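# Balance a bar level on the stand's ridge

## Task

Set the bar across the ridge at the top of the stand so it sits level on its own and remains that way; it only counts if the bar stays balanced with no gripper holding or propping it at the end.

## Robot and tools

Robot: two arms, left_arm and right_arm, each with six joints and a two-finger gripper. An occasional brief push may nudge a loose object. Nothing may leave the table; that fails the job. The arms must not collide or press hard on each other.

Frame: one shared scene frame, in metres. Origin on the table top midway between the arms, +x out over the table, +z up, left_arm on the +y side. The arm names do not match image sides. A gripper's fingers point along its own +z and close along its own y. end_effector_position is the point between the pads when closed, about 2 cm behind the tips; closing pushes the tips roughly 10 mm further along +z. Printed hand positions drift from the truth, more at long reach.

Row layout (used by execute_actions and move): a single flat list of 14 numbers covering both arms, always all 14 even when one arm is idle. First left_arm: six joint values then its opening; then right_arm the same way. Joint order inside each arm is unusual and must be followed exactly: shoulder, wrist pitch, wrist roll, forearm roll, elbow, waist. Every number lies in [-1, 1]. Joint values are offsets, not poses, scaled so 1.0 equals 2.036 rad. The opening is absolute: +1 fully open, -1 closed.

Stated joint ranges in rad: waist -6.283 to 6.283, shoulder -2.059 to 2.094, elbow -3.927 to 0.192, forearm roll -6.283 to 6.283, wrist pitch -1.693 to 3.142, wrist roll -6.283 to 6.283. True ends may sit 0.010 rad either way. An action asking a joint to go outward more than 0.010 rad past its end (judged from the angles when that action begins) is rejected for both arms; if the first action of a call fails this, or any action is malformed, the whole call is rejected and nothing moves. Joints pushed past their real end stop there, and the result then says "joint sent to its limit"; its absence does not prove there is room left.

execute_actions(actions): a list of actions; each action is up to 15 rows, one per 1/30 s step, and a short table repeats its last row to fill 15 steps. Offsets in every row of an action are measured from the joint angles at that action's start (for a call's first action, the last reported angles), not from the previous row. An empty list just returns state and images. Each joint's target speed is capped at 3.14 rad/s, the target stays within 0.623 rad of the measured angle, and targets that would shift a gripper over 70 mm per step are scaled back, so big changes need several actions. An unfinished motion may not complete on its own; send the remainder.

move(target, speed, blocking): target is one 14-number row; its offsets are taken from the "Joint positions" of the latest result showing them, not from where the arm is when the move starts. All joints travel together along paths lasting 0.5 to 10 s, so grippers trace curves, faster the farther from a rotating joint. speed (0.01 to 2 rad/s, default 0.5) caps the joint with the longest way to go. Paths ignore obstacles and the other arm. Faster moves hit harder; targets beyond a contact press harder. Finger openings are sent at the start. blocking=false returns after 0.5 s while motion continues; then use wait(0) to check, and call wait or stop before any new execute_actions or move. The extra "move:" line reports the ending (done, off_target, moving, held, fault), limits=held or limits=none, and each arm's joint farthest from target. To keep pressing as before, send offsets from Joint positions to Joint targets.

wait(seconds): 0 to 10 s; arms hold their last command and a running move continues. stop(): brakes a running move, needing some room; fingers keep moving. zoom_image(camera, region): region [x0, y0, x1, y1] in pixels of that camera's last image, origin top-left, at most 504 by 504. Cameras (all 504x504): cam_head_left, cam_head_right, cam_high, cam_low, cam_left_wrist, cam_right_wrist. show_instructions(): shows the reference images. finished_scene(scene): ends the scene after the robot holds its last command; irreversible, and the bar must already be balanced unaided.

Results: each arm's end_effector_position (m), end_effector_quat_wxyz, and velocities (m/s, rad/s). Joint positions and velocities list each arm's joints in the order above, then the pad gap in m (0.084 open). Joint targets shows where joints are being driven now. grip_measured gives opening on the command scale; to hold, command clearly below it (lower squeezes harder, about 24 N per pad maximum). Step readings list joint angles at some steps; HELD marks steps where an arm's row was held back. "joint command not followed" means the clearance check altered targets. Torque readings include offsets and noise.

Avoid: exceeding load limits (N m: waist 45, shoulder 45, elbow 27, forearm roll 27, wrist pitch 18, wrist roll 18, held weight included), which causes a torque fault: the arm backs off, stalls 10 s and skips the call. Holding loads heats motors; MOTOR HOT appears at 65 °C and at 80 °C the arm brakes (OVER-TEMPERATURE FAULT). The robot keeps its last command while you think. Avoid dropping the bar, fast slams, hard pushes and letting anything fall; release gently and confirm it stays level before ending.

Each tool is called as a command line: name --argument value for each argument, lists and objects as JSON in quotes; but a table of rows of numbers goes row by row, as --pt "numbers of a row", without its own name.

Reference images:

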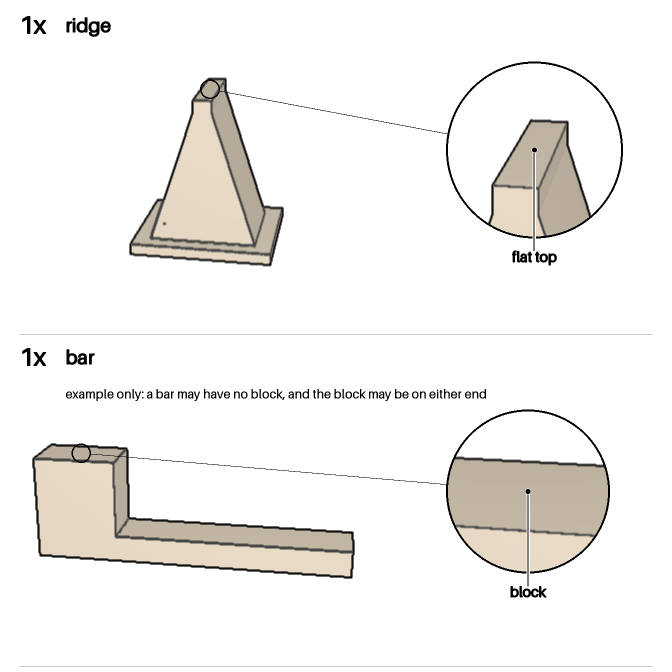

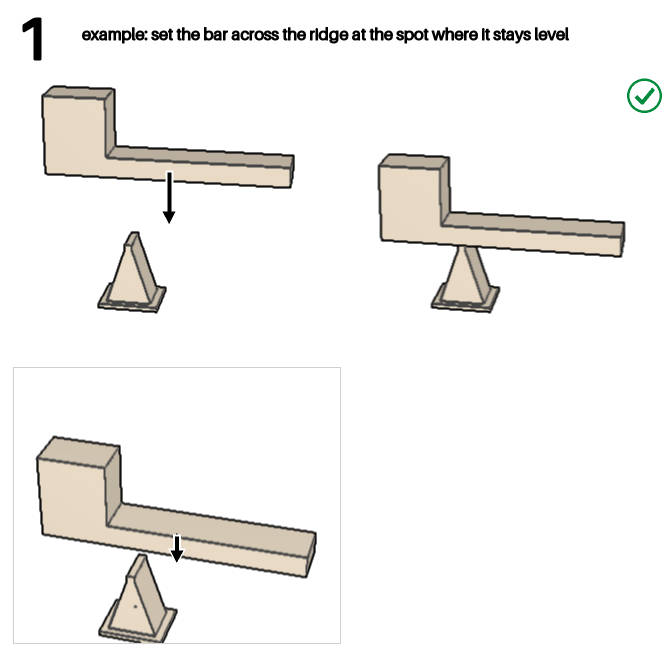

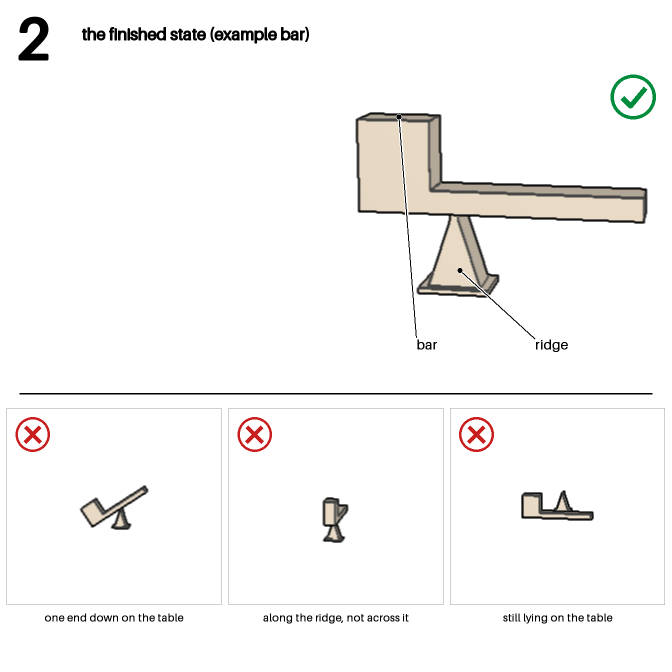

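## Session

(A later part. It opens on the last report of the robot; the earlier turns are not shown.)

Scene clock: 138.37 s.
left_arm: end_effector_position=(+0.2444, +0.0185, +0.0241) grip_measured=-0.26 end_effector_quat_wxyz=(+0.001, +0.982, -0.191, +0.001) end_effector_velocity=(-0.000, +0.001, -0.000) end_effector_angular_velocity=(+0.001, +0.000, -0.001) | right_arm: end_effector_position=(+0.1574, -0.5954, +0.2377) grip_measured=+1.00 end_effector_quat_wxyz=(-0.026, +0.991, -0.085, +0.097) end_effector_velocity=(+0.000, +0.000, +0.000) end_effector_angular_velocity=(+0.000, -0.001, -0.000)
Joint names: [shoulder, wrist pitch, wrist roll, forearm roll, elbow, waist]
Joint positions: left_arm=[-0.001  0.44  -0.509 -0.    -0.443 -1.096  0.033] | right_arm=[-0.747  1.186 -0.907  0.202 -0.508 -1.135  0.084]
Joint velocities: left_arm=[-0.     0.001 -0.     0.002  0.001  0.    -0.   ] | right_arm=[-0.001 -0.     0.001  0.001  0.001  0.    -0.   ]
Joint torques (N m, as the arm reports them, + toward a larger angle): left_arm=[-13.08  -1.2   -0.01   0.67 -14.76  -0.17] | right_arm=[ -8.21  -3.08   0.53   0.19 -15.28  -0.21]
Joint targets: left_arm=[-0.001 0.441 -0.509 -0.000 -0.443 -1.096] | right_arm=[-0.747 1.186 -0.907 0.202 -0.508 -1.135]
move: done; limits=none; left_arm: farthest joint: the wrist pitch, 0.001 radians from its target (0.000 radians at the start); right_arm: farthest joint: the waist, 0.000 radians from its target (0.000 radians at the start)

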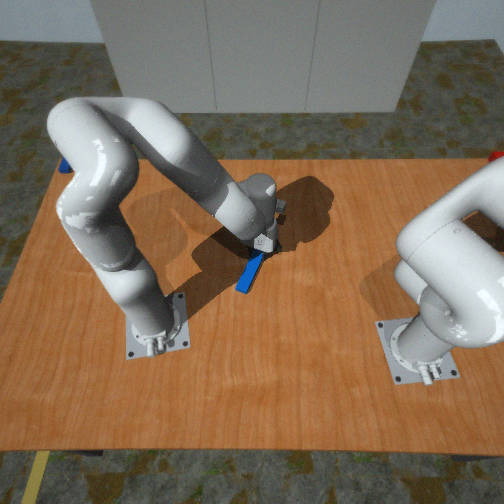

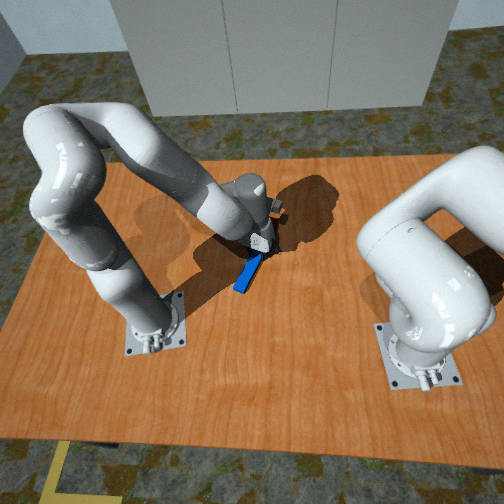

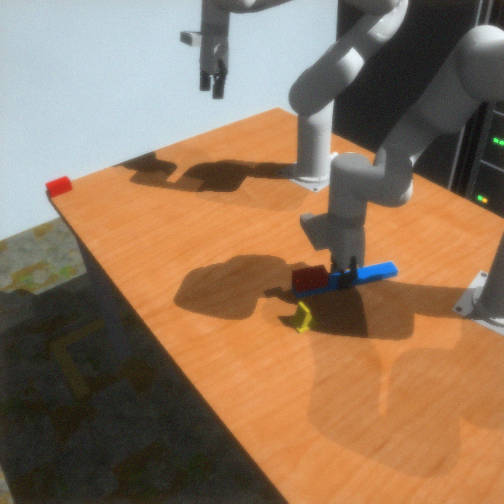

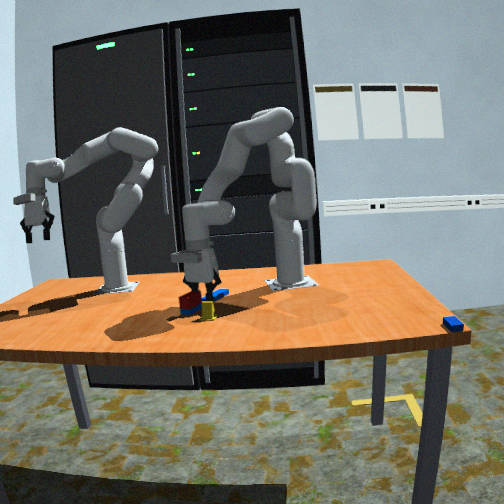

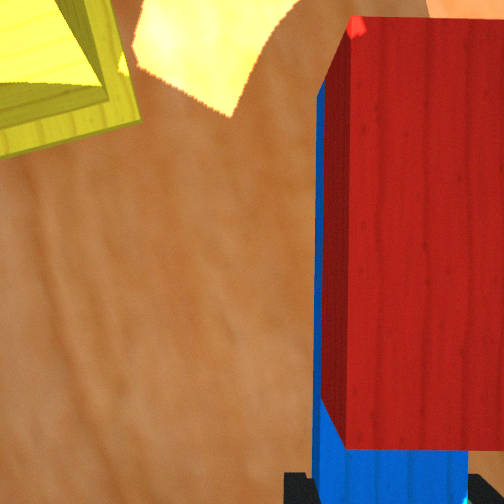

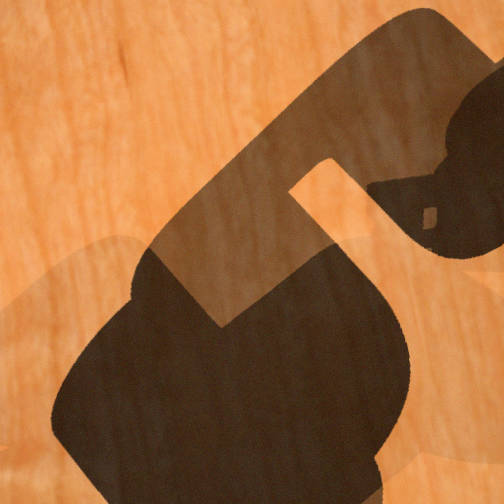

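move --target '[-0.13,0.13,0,0,0,0,-1,0,0,0,0,0,0,1]'

move --target '[0.156,-0.0075,0.02,0,-0.148,0.1503,-1,0,0,0,0,0,0,1]' --speed 0.4

move --target '[0.0145,-0.0185,0,0,0.0042,0,-1,0,0,0,0,0,0,1]' --speed 0.03

Scene clock: 148.20 s.
left_arm: end_effector_position=(+0.2370, +0.0276, +0.0943) grip_measured=-0.26 end_effector_quat_wxyz=(+0.001, +0.982, -0.191, +0.001) end_effector_velocity=(+0.000, -0.000, +0.002) end_effector_angular_velocity=(-0.002, -0.002, -0.000) | right_arm: end_effector_position=(+0.1574, -0.5954, +0.2377) grip_measured=+1.00 end_effector_quat_wxyz=(-0.026, +0.991, -0.085, +0.097) end_effector_velocity=(+0.000, +0.000, -0.000) end_effector_angular_velocity=(-0.000, +0.000, +0.002)
Joint names: [shoulder, wrist pitch, wrist roll, forearm roll, elbow, waist]
Joint positions: left_arm=[-0.265  0.705 -0.509 -0.    -0.443 -1.096  0.033] | right_arm=[-0.747  1.186 -0.907  0.202 -0.508 -1.135  0.084]
Joint velocities: left_arm=[-0.004  0.002 -0.     0.    -0.001 -0.     0.   ] | right_arm=[-0.001  0.    -0.    -0.     0.     0.002 -0.   ]
Joint torques (N m, as the arm reports them, + toward a larger angle): left_arm=[-11.39  -1.48   0.17   0.56 -18.7   -0.14] | right_arm=[ -8.17  -3.07   0.47   0.11 -15.28  -0.26]
Joint targets: left_arm=[-0.265 0.705 -0.509 -0.000 -0.443 -1.096] | right_arm=[-0.747 1.186 -0.907 0.202 -0.508 -1.135]
move: done; limits=none; left_arm: farthest joint: the shoulder, 0.001 radians from its target (0.265 radians at the start); right_arm: farthest joint: the waist, 0.000 radians from its target (0.000 radians at the start)

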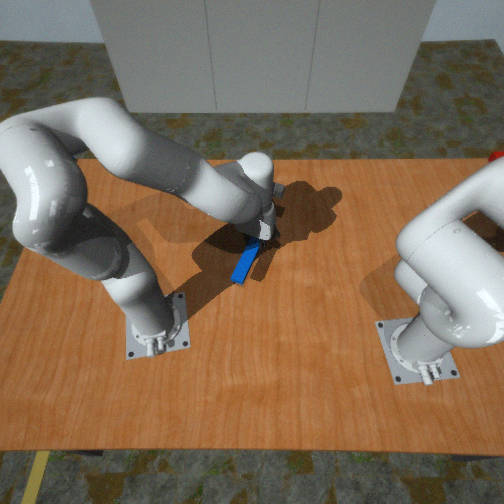

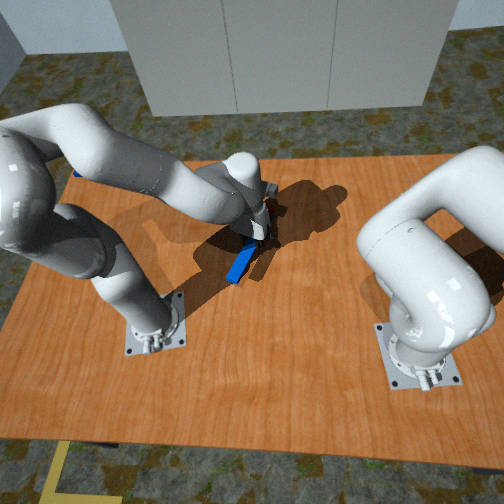

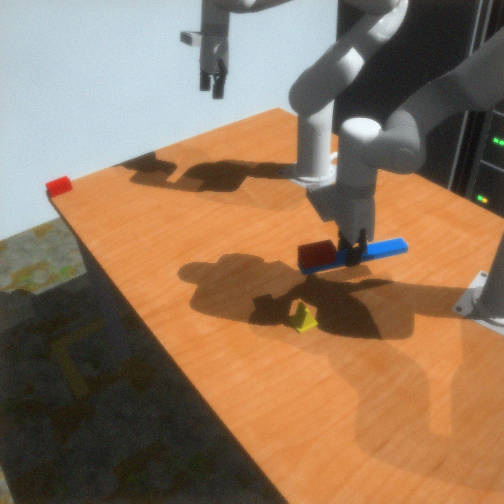

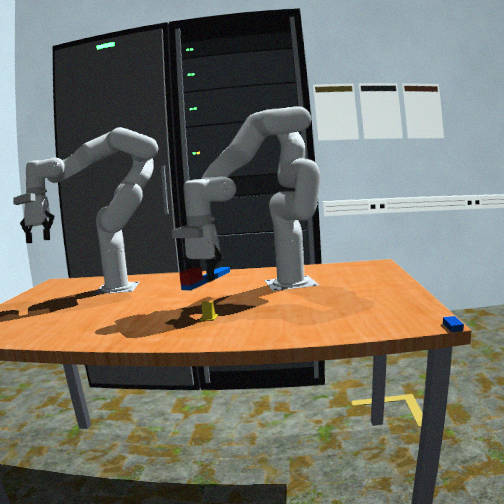

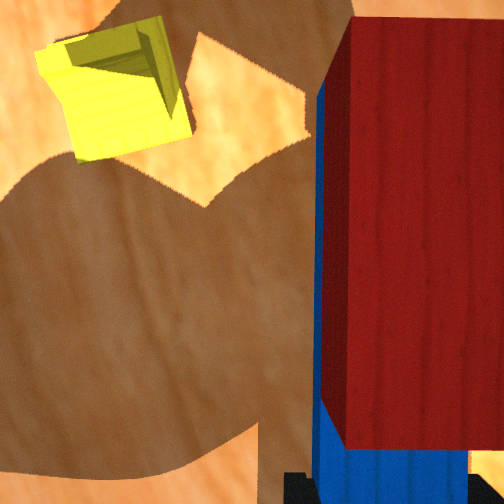

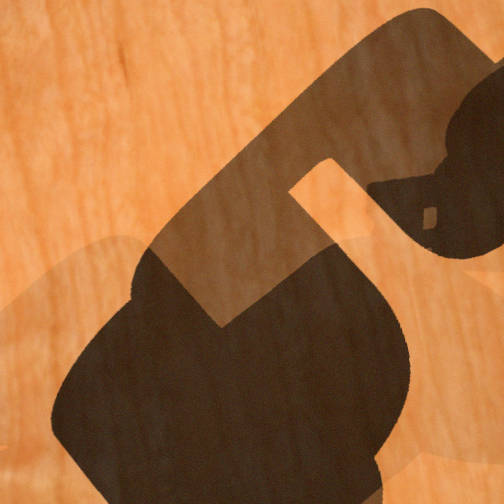

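Scene clock: 149.60 s.
left_arm: end_effector_position=(+0.3786, +0.0545, +0.0824) grip_measured=-0.26 end_effector_quat_wxyz=(+0.000, +0.998, -0.059, +0.001) end_effector_velocity=(+0.001, +0.001, -0.000) end_effector_angular_velocity=(+0.000, -0.001, +0.002) | right_arm: end_effector_position=(+0.1574, -0.5954, +0.2377) grip_measured=+1.00 end_effector_quat_wxyz=(-0.026, +0.991, -0.085, +0.097) end_effector_velocity=(-0.000, -0.000, +0.000) end_effector_angular_velocity=(+0.000, -0.001, -0.002)
Joint names: [shoulder, wrist pitch, wrist roll, forearm roll, elbow, waist]
Joint positions: left_arm=[ 0.052  0.69  -0.469 -0.    -0.744 -0.79   0.033] | right_arm=[-0.747  1.186 -0.907  0.202 -0.508 -1.135  0.084]
Joint velocities: left_arm=[ 0.002 -0.001  0.     0.001 -0.002  0.003 -0.   ] | right_arm=[ 0.    -0.     0.001  0.001 -0.    -0.002  0.   ]
Joint torques (N m, as the arm reports them, + toward a larger angle): left_arm=[-16.73  -1.45   0.08   0.58 -18.53   0.07] | right_arm=[ -8.18  -3.25   0.45   0.26 -15.37  -0.1 ]
Joint targets: left_arm=[0.053 0.690 -0.469 -0.000 -0.744 -0.790] | right_arm=[-0.747 1.186 -0.907 0.202 -0.508 -1.135]
move: done; limits=none; left_arm: farthest joint: the elbow, 0.001 radians from its target (0.302 radians at the start); right_arm: farthest joint: the waist, 0.000 radians from its target (0.000 radians at the start)

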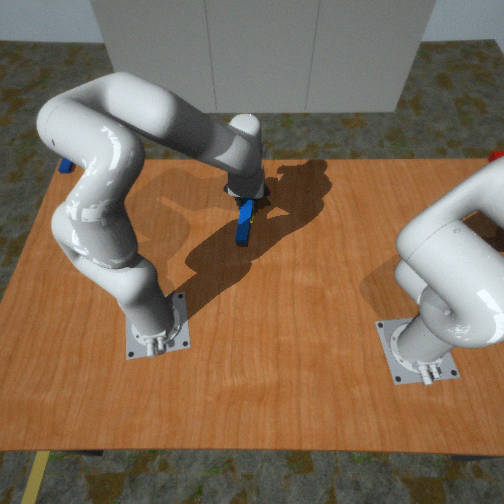

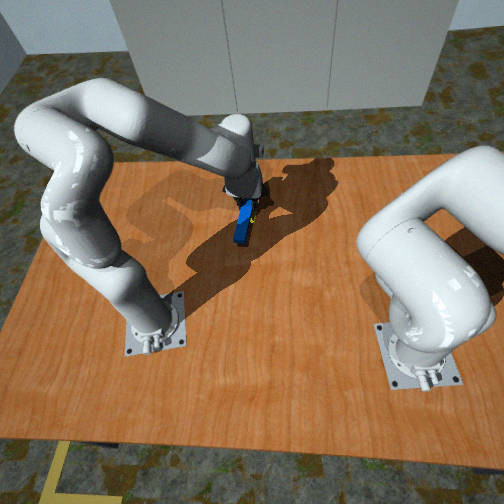

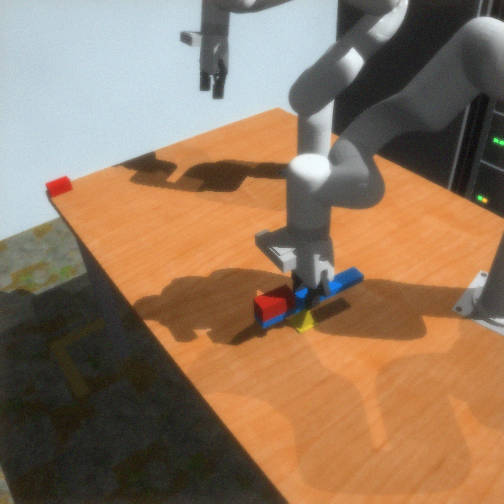

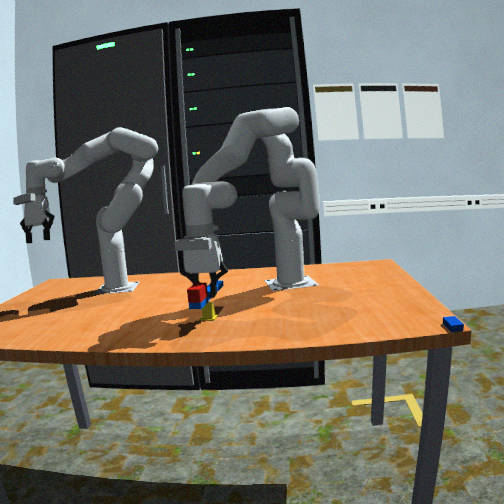

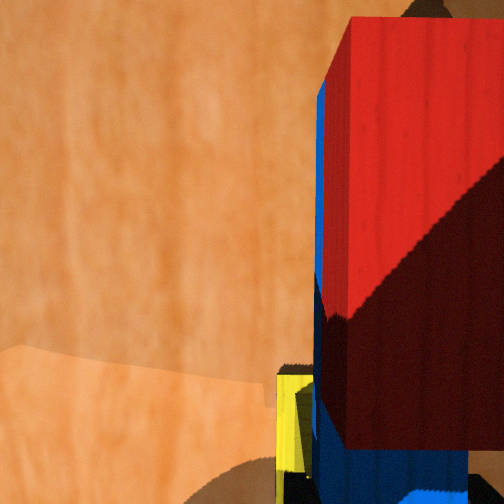

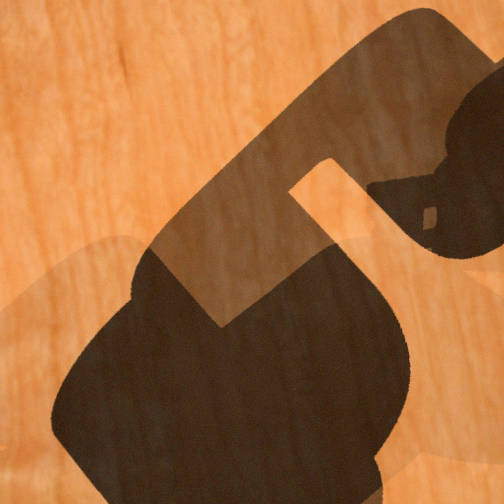

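Scene clock: 151.17 s.
left_arm: end_effector_position=(+0.3793, +0.0540, +0.0710) grip_measured=-0.26 end_effector_quat_wxyz=(+0.001, +0.998, -0.059, +0.002) end_effector_velocity=(-0.000, +0.000, -0.001) end_effector_angular_velocity=(+0.000, +0.001, -0.000) | right_arm: end_effector_position=(+0.1574, -0.5954, +0.2377) grip_measured=+1.00 end_effector_quat_wxyz=(-0.026, +0.991, -0.085, +0.097) end_effector_velocity=(+0.000, +0.000, -0.000) end_effector_angular_velocity=(+0.000, -0.000, +0.001)
Joint names: [shoulder, wrist pitch, wrist roll, forearm roll, elbow, waist]
Joint positions: left_arm=[ 0.081  0.652 -0.469 -0.    -0.737 -0.79   0.033] | right_arm=[-0.747  1.186 -0.907  0.202 -0.508 -1.135  0.084]
Joint velocities: left_arm=[ 0.001 -0.001 -0.    -0.     0.001 -0.     0.   ] | right_arm=[-0.     0.     0.     0.     0.     0.001  0.   ]
Joint torques (N m, as the arm reports them, + toward a larger angle): left_arm=[-13.66  -1.25   0.14   0.39 -15.05  -0.07] | right_arm=[ -8.26  -3.09   0.44   0.29 -15.28  -0.24]
Joint targets: left_arm=[0.082 0.652 -0.469 -0.000 -0.735 -0.790] | right_arm=[-0.747 1.186 -0.907 0.202 -0.508 -1.135]
move: done; limits=none; left_arm: farthest joint: the shoulder, 0.001 radians from its target (0.029 radians at the start); right_arm: farthest joint: the waist, 0.000 radians from its target (0.000 radians at the start)

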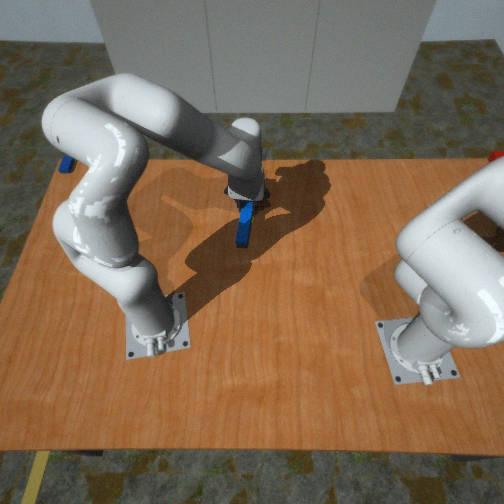

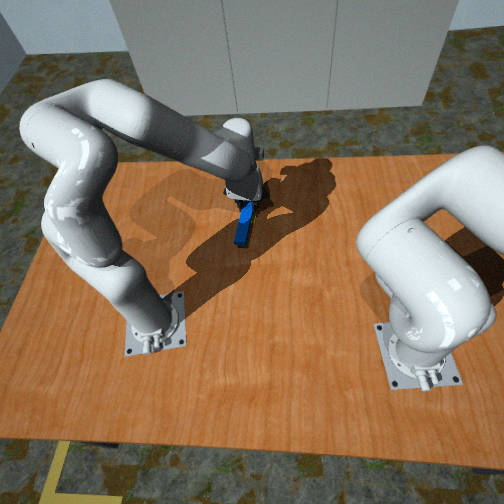

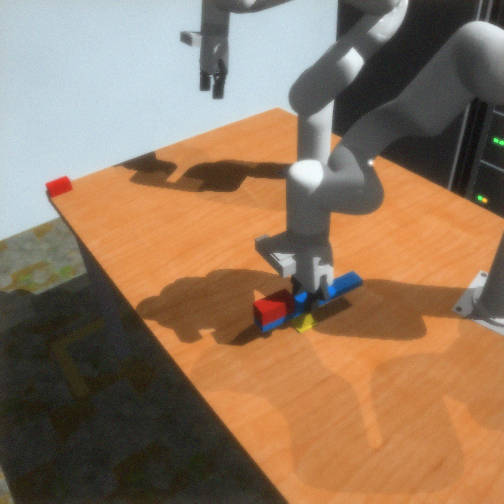

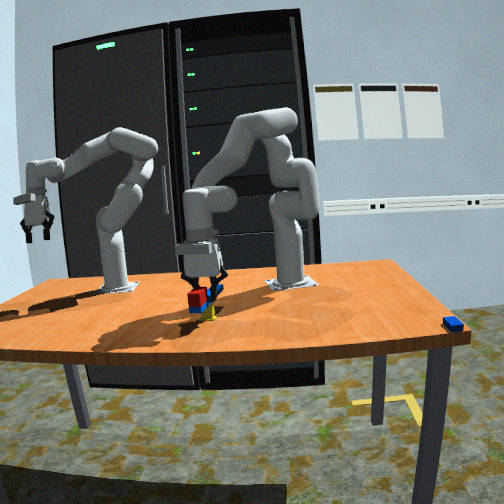

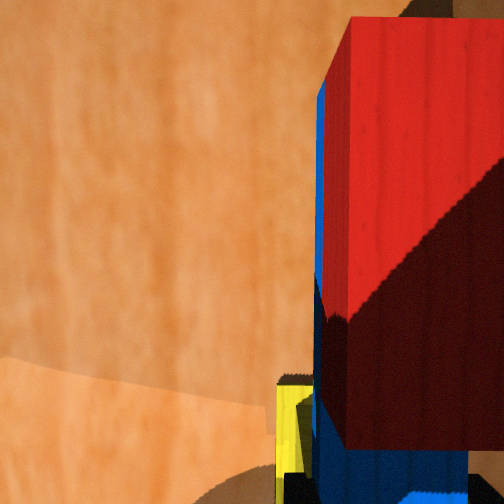

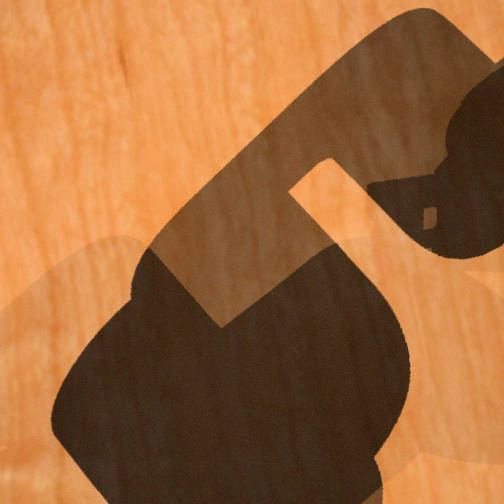

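execute_actions --actions '[[[0,0,0,0,0,0,-0.32,0,0,0,0,0,0,1]],[[0,0,0,0,0,0,-0.15,0,0,0,0,0,0,1],[0,0,0,0,0,0,-0.15,0,0,0,0,0,0,1],[0,0,0,0,0,0,-0.15,0,0,0,0,0,0,1],[0,0,0,0,0,0,-0.5,0,0,0,0,0,0,1]]]'

Scene clock: 157.67 s.
left_arm: end_effector_position=(+0.3781, +0.0548, +0.0693) grip_measured=-0.26 end_effector_quat_wxyz=(-0.000, +0.998, -0.059, -0.000) end_effector_velocity=(+0.005, -0.003, +0.006) end_effector_angular_velocity=(-0.010, -0.017, -0.001) | right_arm: end_effector_position=(+0.1574, -0.5954, +0.2377) grip_measured=+1.00 end_effector_quat_wxyz=(-0.026, +0.991, -0.085, +0.097) end_effector_velocity=(-0.000, +0.000, -0.000) end_effector_angular_velocity=(+0.001, +0.001, +0.000)
Joint names: [shoulder, wrist pitch, wrist roll, forearm roll, elbow, waist]
Joint positions: left_arm=[ 0.083  0.652 -0.469 -0.    -0.735 -0.79   0.033] | right_arm=[-0.747  1.186 -0.907  0.202 -0.508 -1.135  0.084]
Joint velocities: left_arm=[-0.008 -0.003  0.     0.001 -0.009  0.    -0.   ] | right_arm=[ 0.001  0.     0.001 -0.001  0.     0.001 -0.   ]
Joint torques (N m, as the arm reports them, + toward a larger angle): left_arm=[-16.76  -1.35   0.19   0.52 -18.08  -0.01] | right_arm=[ -8.21  -3.12   0.47   0.25 -15.38  -0.36]
Joint targets: left_arm=[0.082 0.652 -0.469 -0.000 -0.736 -0.790] | right_arm=[-0.747 1.186 -0.907 0.202 -0.508 -1.135]
Step readings (joint positions; steps 1 to 15: 1st action; 16 to 30: 2nd action):
0: left_arm=[0.082 0.652 -0.469 -0.000 -0.735 -0.790] | right_arm=[-0.747 1.186 -0.907 0.202 -0.508 -1.135]
1: left_arm=[0.082 0.652 -0.469 -0.000 -0.735 -0.790] | right_arm=[-0.747 1.186 -0.907 0.202 -0.508 -1.135]
2: left_arm=[0.082 0.652 -0.469 -0.000 -0.735 -0.790] | right_arm=[-0.747 1.186 -0.907 0.202 -0.508 -1.135]
4: left_arm=[0.082 0.652 -0.469 -0.000 -0.735 -0.790] | right_arm=[-0.747 1.186 -0.907 0.202 -0.508 -1.135]
8: left_arm=[0.082 0.652 -0.469 -0.000 -0.735 -0.790] | right_arm=[-0.747 1.186 -0.907 0.202 -0.508 -1.135]
15: left_arm=[0.082 0.652 -0.469 -0.000 -0.736 -0.790] | right_arm=[-0.747 1.186 -0.907 0.202 -0.508 -1.135]
16: left_arm=[0.082 0.652 -0.469 -0.000 -0.736 -0.790] | right_arm=[-0.747 1.186 -0.907 0.202 -0.508 -1.135]
17: left_arm=[0.082 0.652 -0.469 -0.000 -0.736 -0.790] | right_arm=[-0.747 1.186 -0.907 0.202 -0.508 -1.135]
19: left_arm=[0.086 0.654 -0.469 -0.000 -0.729 -0.790] | right_arm=[-0.747 1.186 -0.907 0.202 -0.508 -1.135]
23: left_arm=[0.086 0.654 -0.469 0.000 -0.729 -0.790] | right_arm=[-0.747 1.186 -0.907 0.202 -0.508 -1.135]
30: Joint positions above

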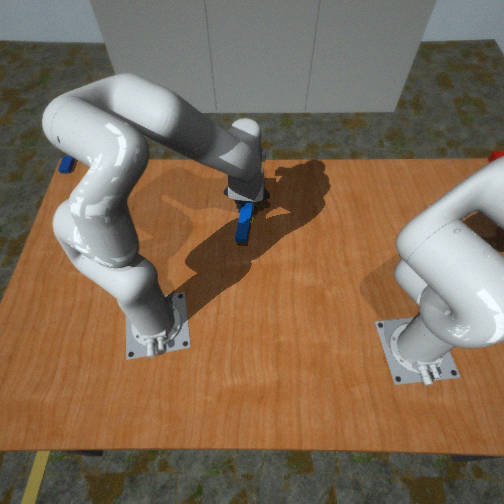

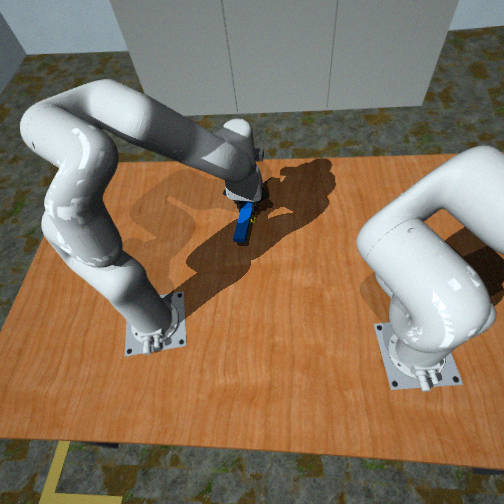

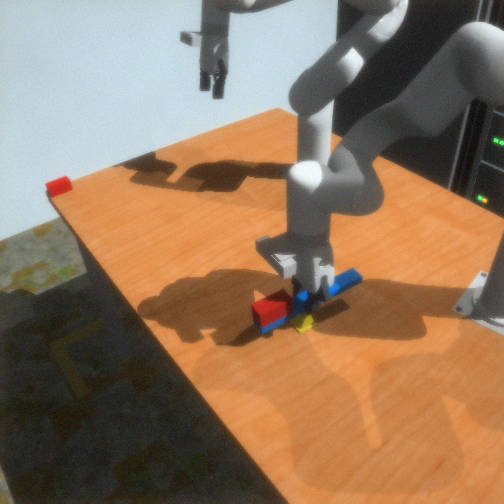

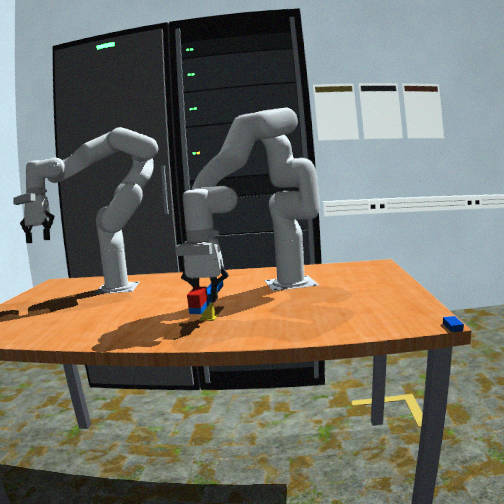

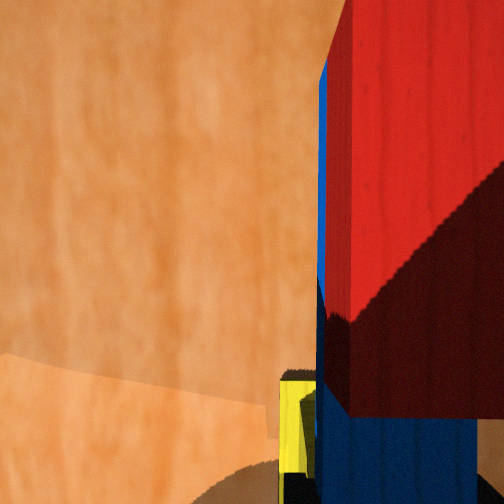

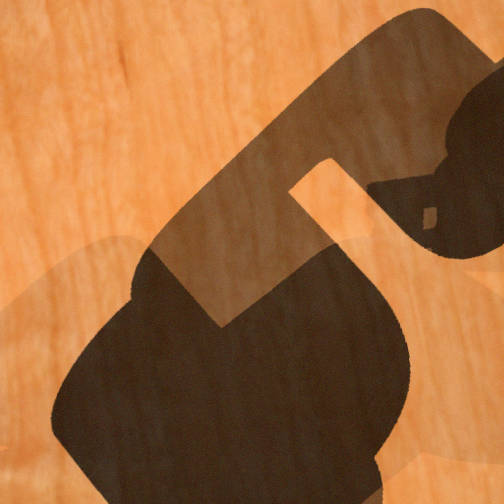

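move --target '[-0.0318,-0.0236,-0.0085,0,0.0396,-0.0085,-0.8,0,0,0,0,0,0,1]' --speed 0.1

zoom_image --camera "cam_high" --region '[240,240,380,350]'

Scene clock: 165.23 s.
left_arm: end_effector_position=(+0.3627, +0.0566, +0.0720) grip_measured=-0.26 end_effector_quat_wxyz=(+0.008, +0.998, -0.059, +0.014) end_effector_velocity=(-0.001, +0.001, -0.001) end_effector_angular_velocity=(+0.001, +0.002, +0.000) | right_arm: end_effector_position=(+0.1574, -0.5954, +0.2377) grip_measured=+1.00 end_effector_quat_wxyz=(-0.026, +0.991, -0.085, +0.097) end_effector_velocity=(+0.000, +0.000, -0.000) end_effector_angular_velocity=(+0.001, -0.000, +0.001)
Joint names: [shoulder, wrist pitch, wrist roll, forearm roll, elbow, waist]
Joint positions: left_arm=[ 0.018  0.604 -0.486 -0.    -0.654 -0.808  0.033] | right_arm=[-0.747  1.186 -0.907  0.202 -0.508 -1.135  0.084]
Joint velocities: left_arm=[-0.001  0.    -0.    -0.001  0.003 -0.001  0.   ] | right_arm=[ 0.     0.     0.001  0.    -0.     0.002  0.   ]
Joint torques (N m, as the arm reports them, + toward a larger angle): left_arm=[-15.6   -1.47   0.12   0.55 -17.99  -0.03] | right_arm=[ -8.05  -3.06   0.48   0.27 -15.33  -0.19]
Joint targets: left_arm=[0.018 0.604 -0.486 -0.000 -0.654 -0.808] | right_arm=[-0.747 1.186 -0.907 0.202 -0.508 -1.135]
move: done; limits=none; left_arm: farthest joint: the waist, 0.000 radians from its target (0.017 radians at the start); right_arm: farthest joint: the waist, 0.000 radians from its target (0.000 radians at the start)

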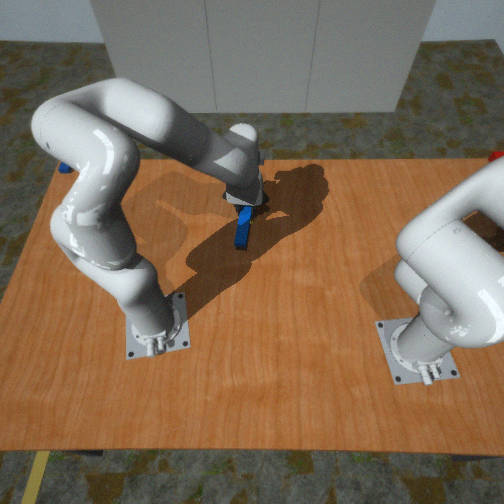

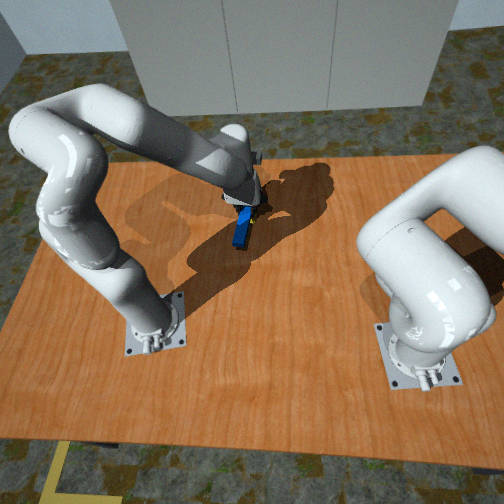

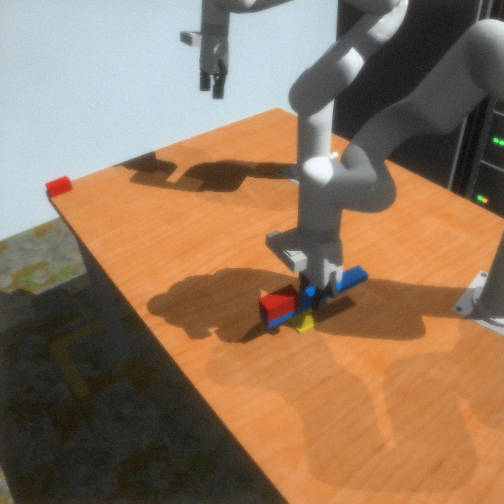

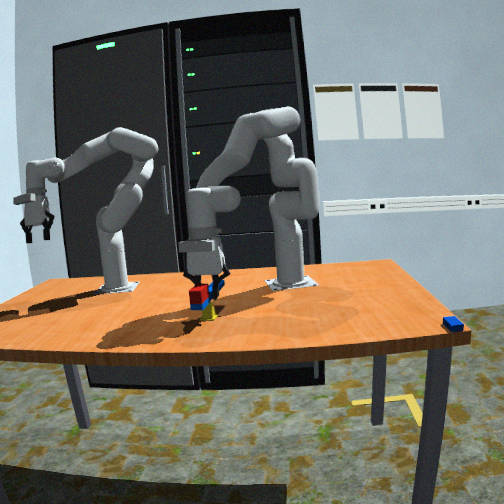

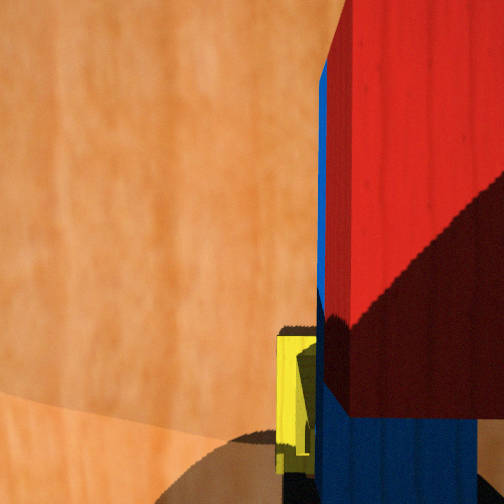

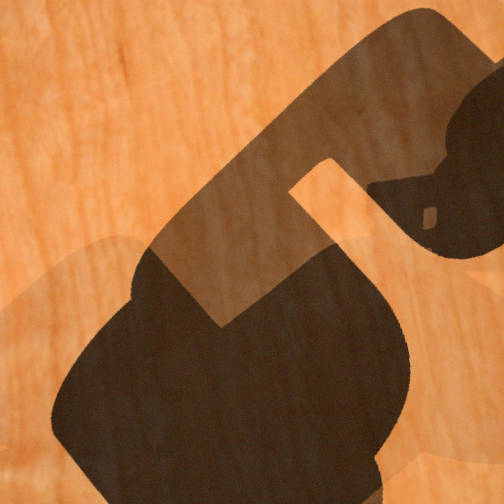

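Region (240, 240, 380, 350) of cam_high's 504x504 image, scaled by 3.600, with more detail than that image has; it fills the top 396 rows of this view, and the rest is white.

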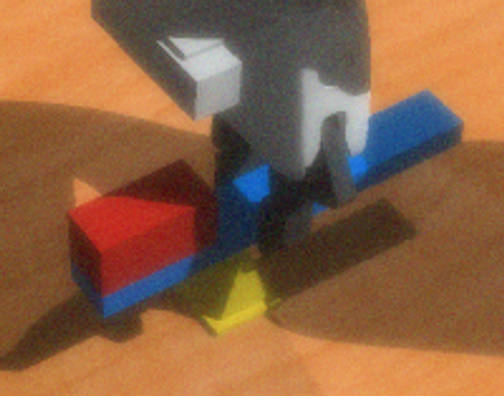

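move --target '[0.0083,-0.0083,0,0,0,0,-0.5,0,0,0,0,0,0,1]' --speed 0.02

Scene clock: 170.43 s.
left_arm: end_effector_position=(+0.3634, +0.0561, +0.0666) grip_measured=-0.26 end_effector_quat_wxyz=(+0.008, +0.998, -0.059, +0.014) end_effector_velocity=(+0.000, +0.000, -0.000) end_effector_angular_velocity=(+0.001, -0.000, -0.001) | right_arm: end_effector_position=(+0.1574, -0.5954, +0.2377) grip_measured=+1.00 end_effector_quat_wxyz=(-0.026, +0.991, -0.085, +0.097) end_effector_velocity=(+0.000, +0.000, +0.000) end_effector_angular_velocity=(-0.000, -0.000, +0.002)
Joint names: [shoulder, wrist pitch, wrist roll, forearm roll, elbow, waist]
Joint positions: left_arm=[ 0.035  0.588 -0.486 -0.    -0.654 -0.808  0.033] | right_arm=[-0.747  1.186 -0.907  0.202 -0.508 -1.135  0.084]
Joint velocities: left_arm=[ 0.001 -0.001  0.     0.001  0.    -0.    -0.   ] | right_arm=[-0.     0.    -0.001  0.     0.     0.001  0.   ]
Joint torques (N m, as the arm reports them, + toward a larger angle): left_arm=[-16.03  -1.5    0.08   0.46 -18.     0.02] | right_arm=[ -8.18  -3.02   0.53   0.22 -15.5   -0.2 ]
Joint targets: left_arm=[0.035 0.587 -0.486 -0.000 -0.654 -0.808] | right_arm=[-0.747 1.186 -0.907 0.202 -0.508 -1.135]
move: done; limits=none; left_arm: farthest joint: the wrist pitch, 0.001 radians from its target (0.017 radians at the start); right_arm: farthest joint: the waist, 0.000 radians from its target (0.000 radians at the start)

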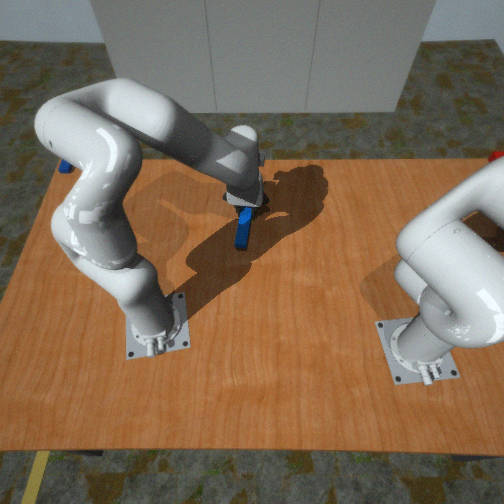

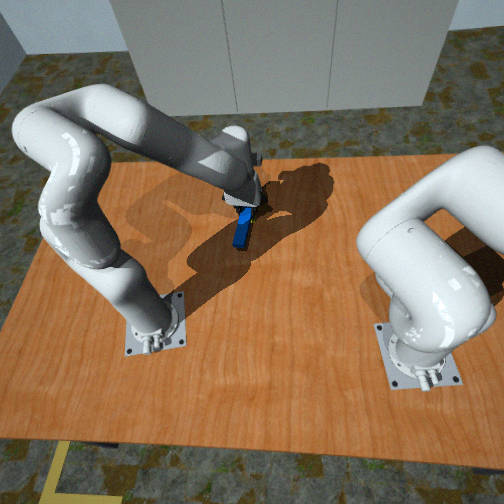

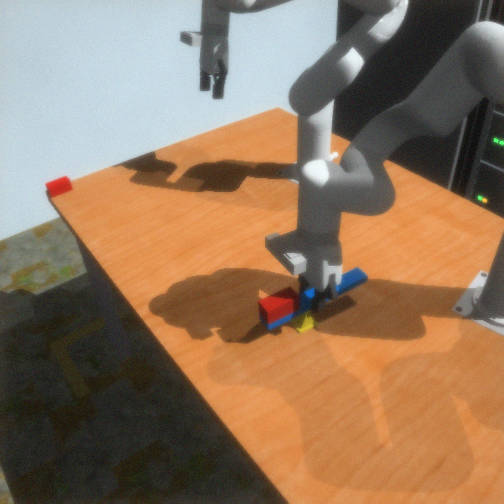

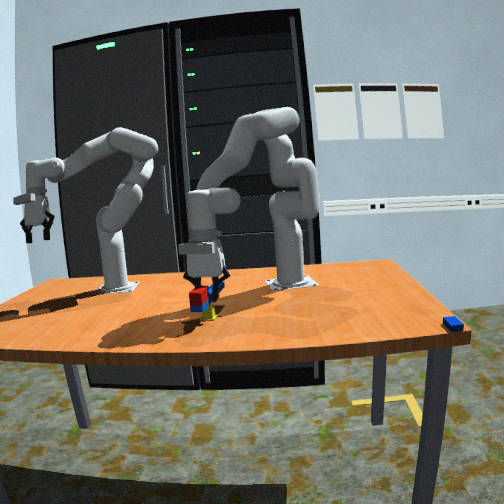

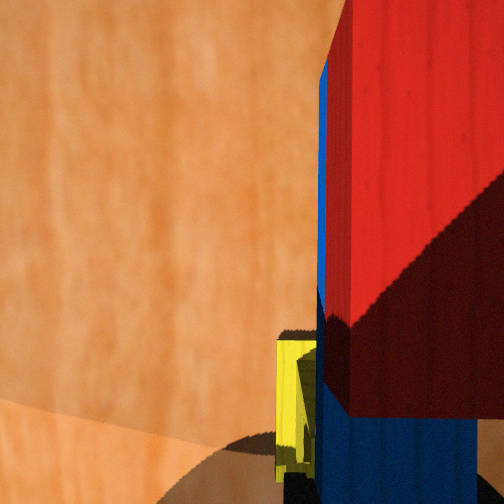

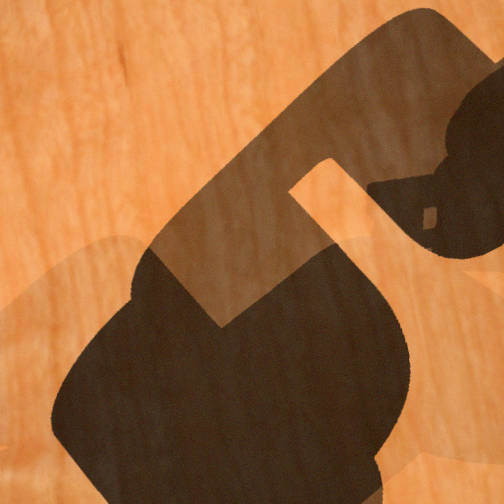

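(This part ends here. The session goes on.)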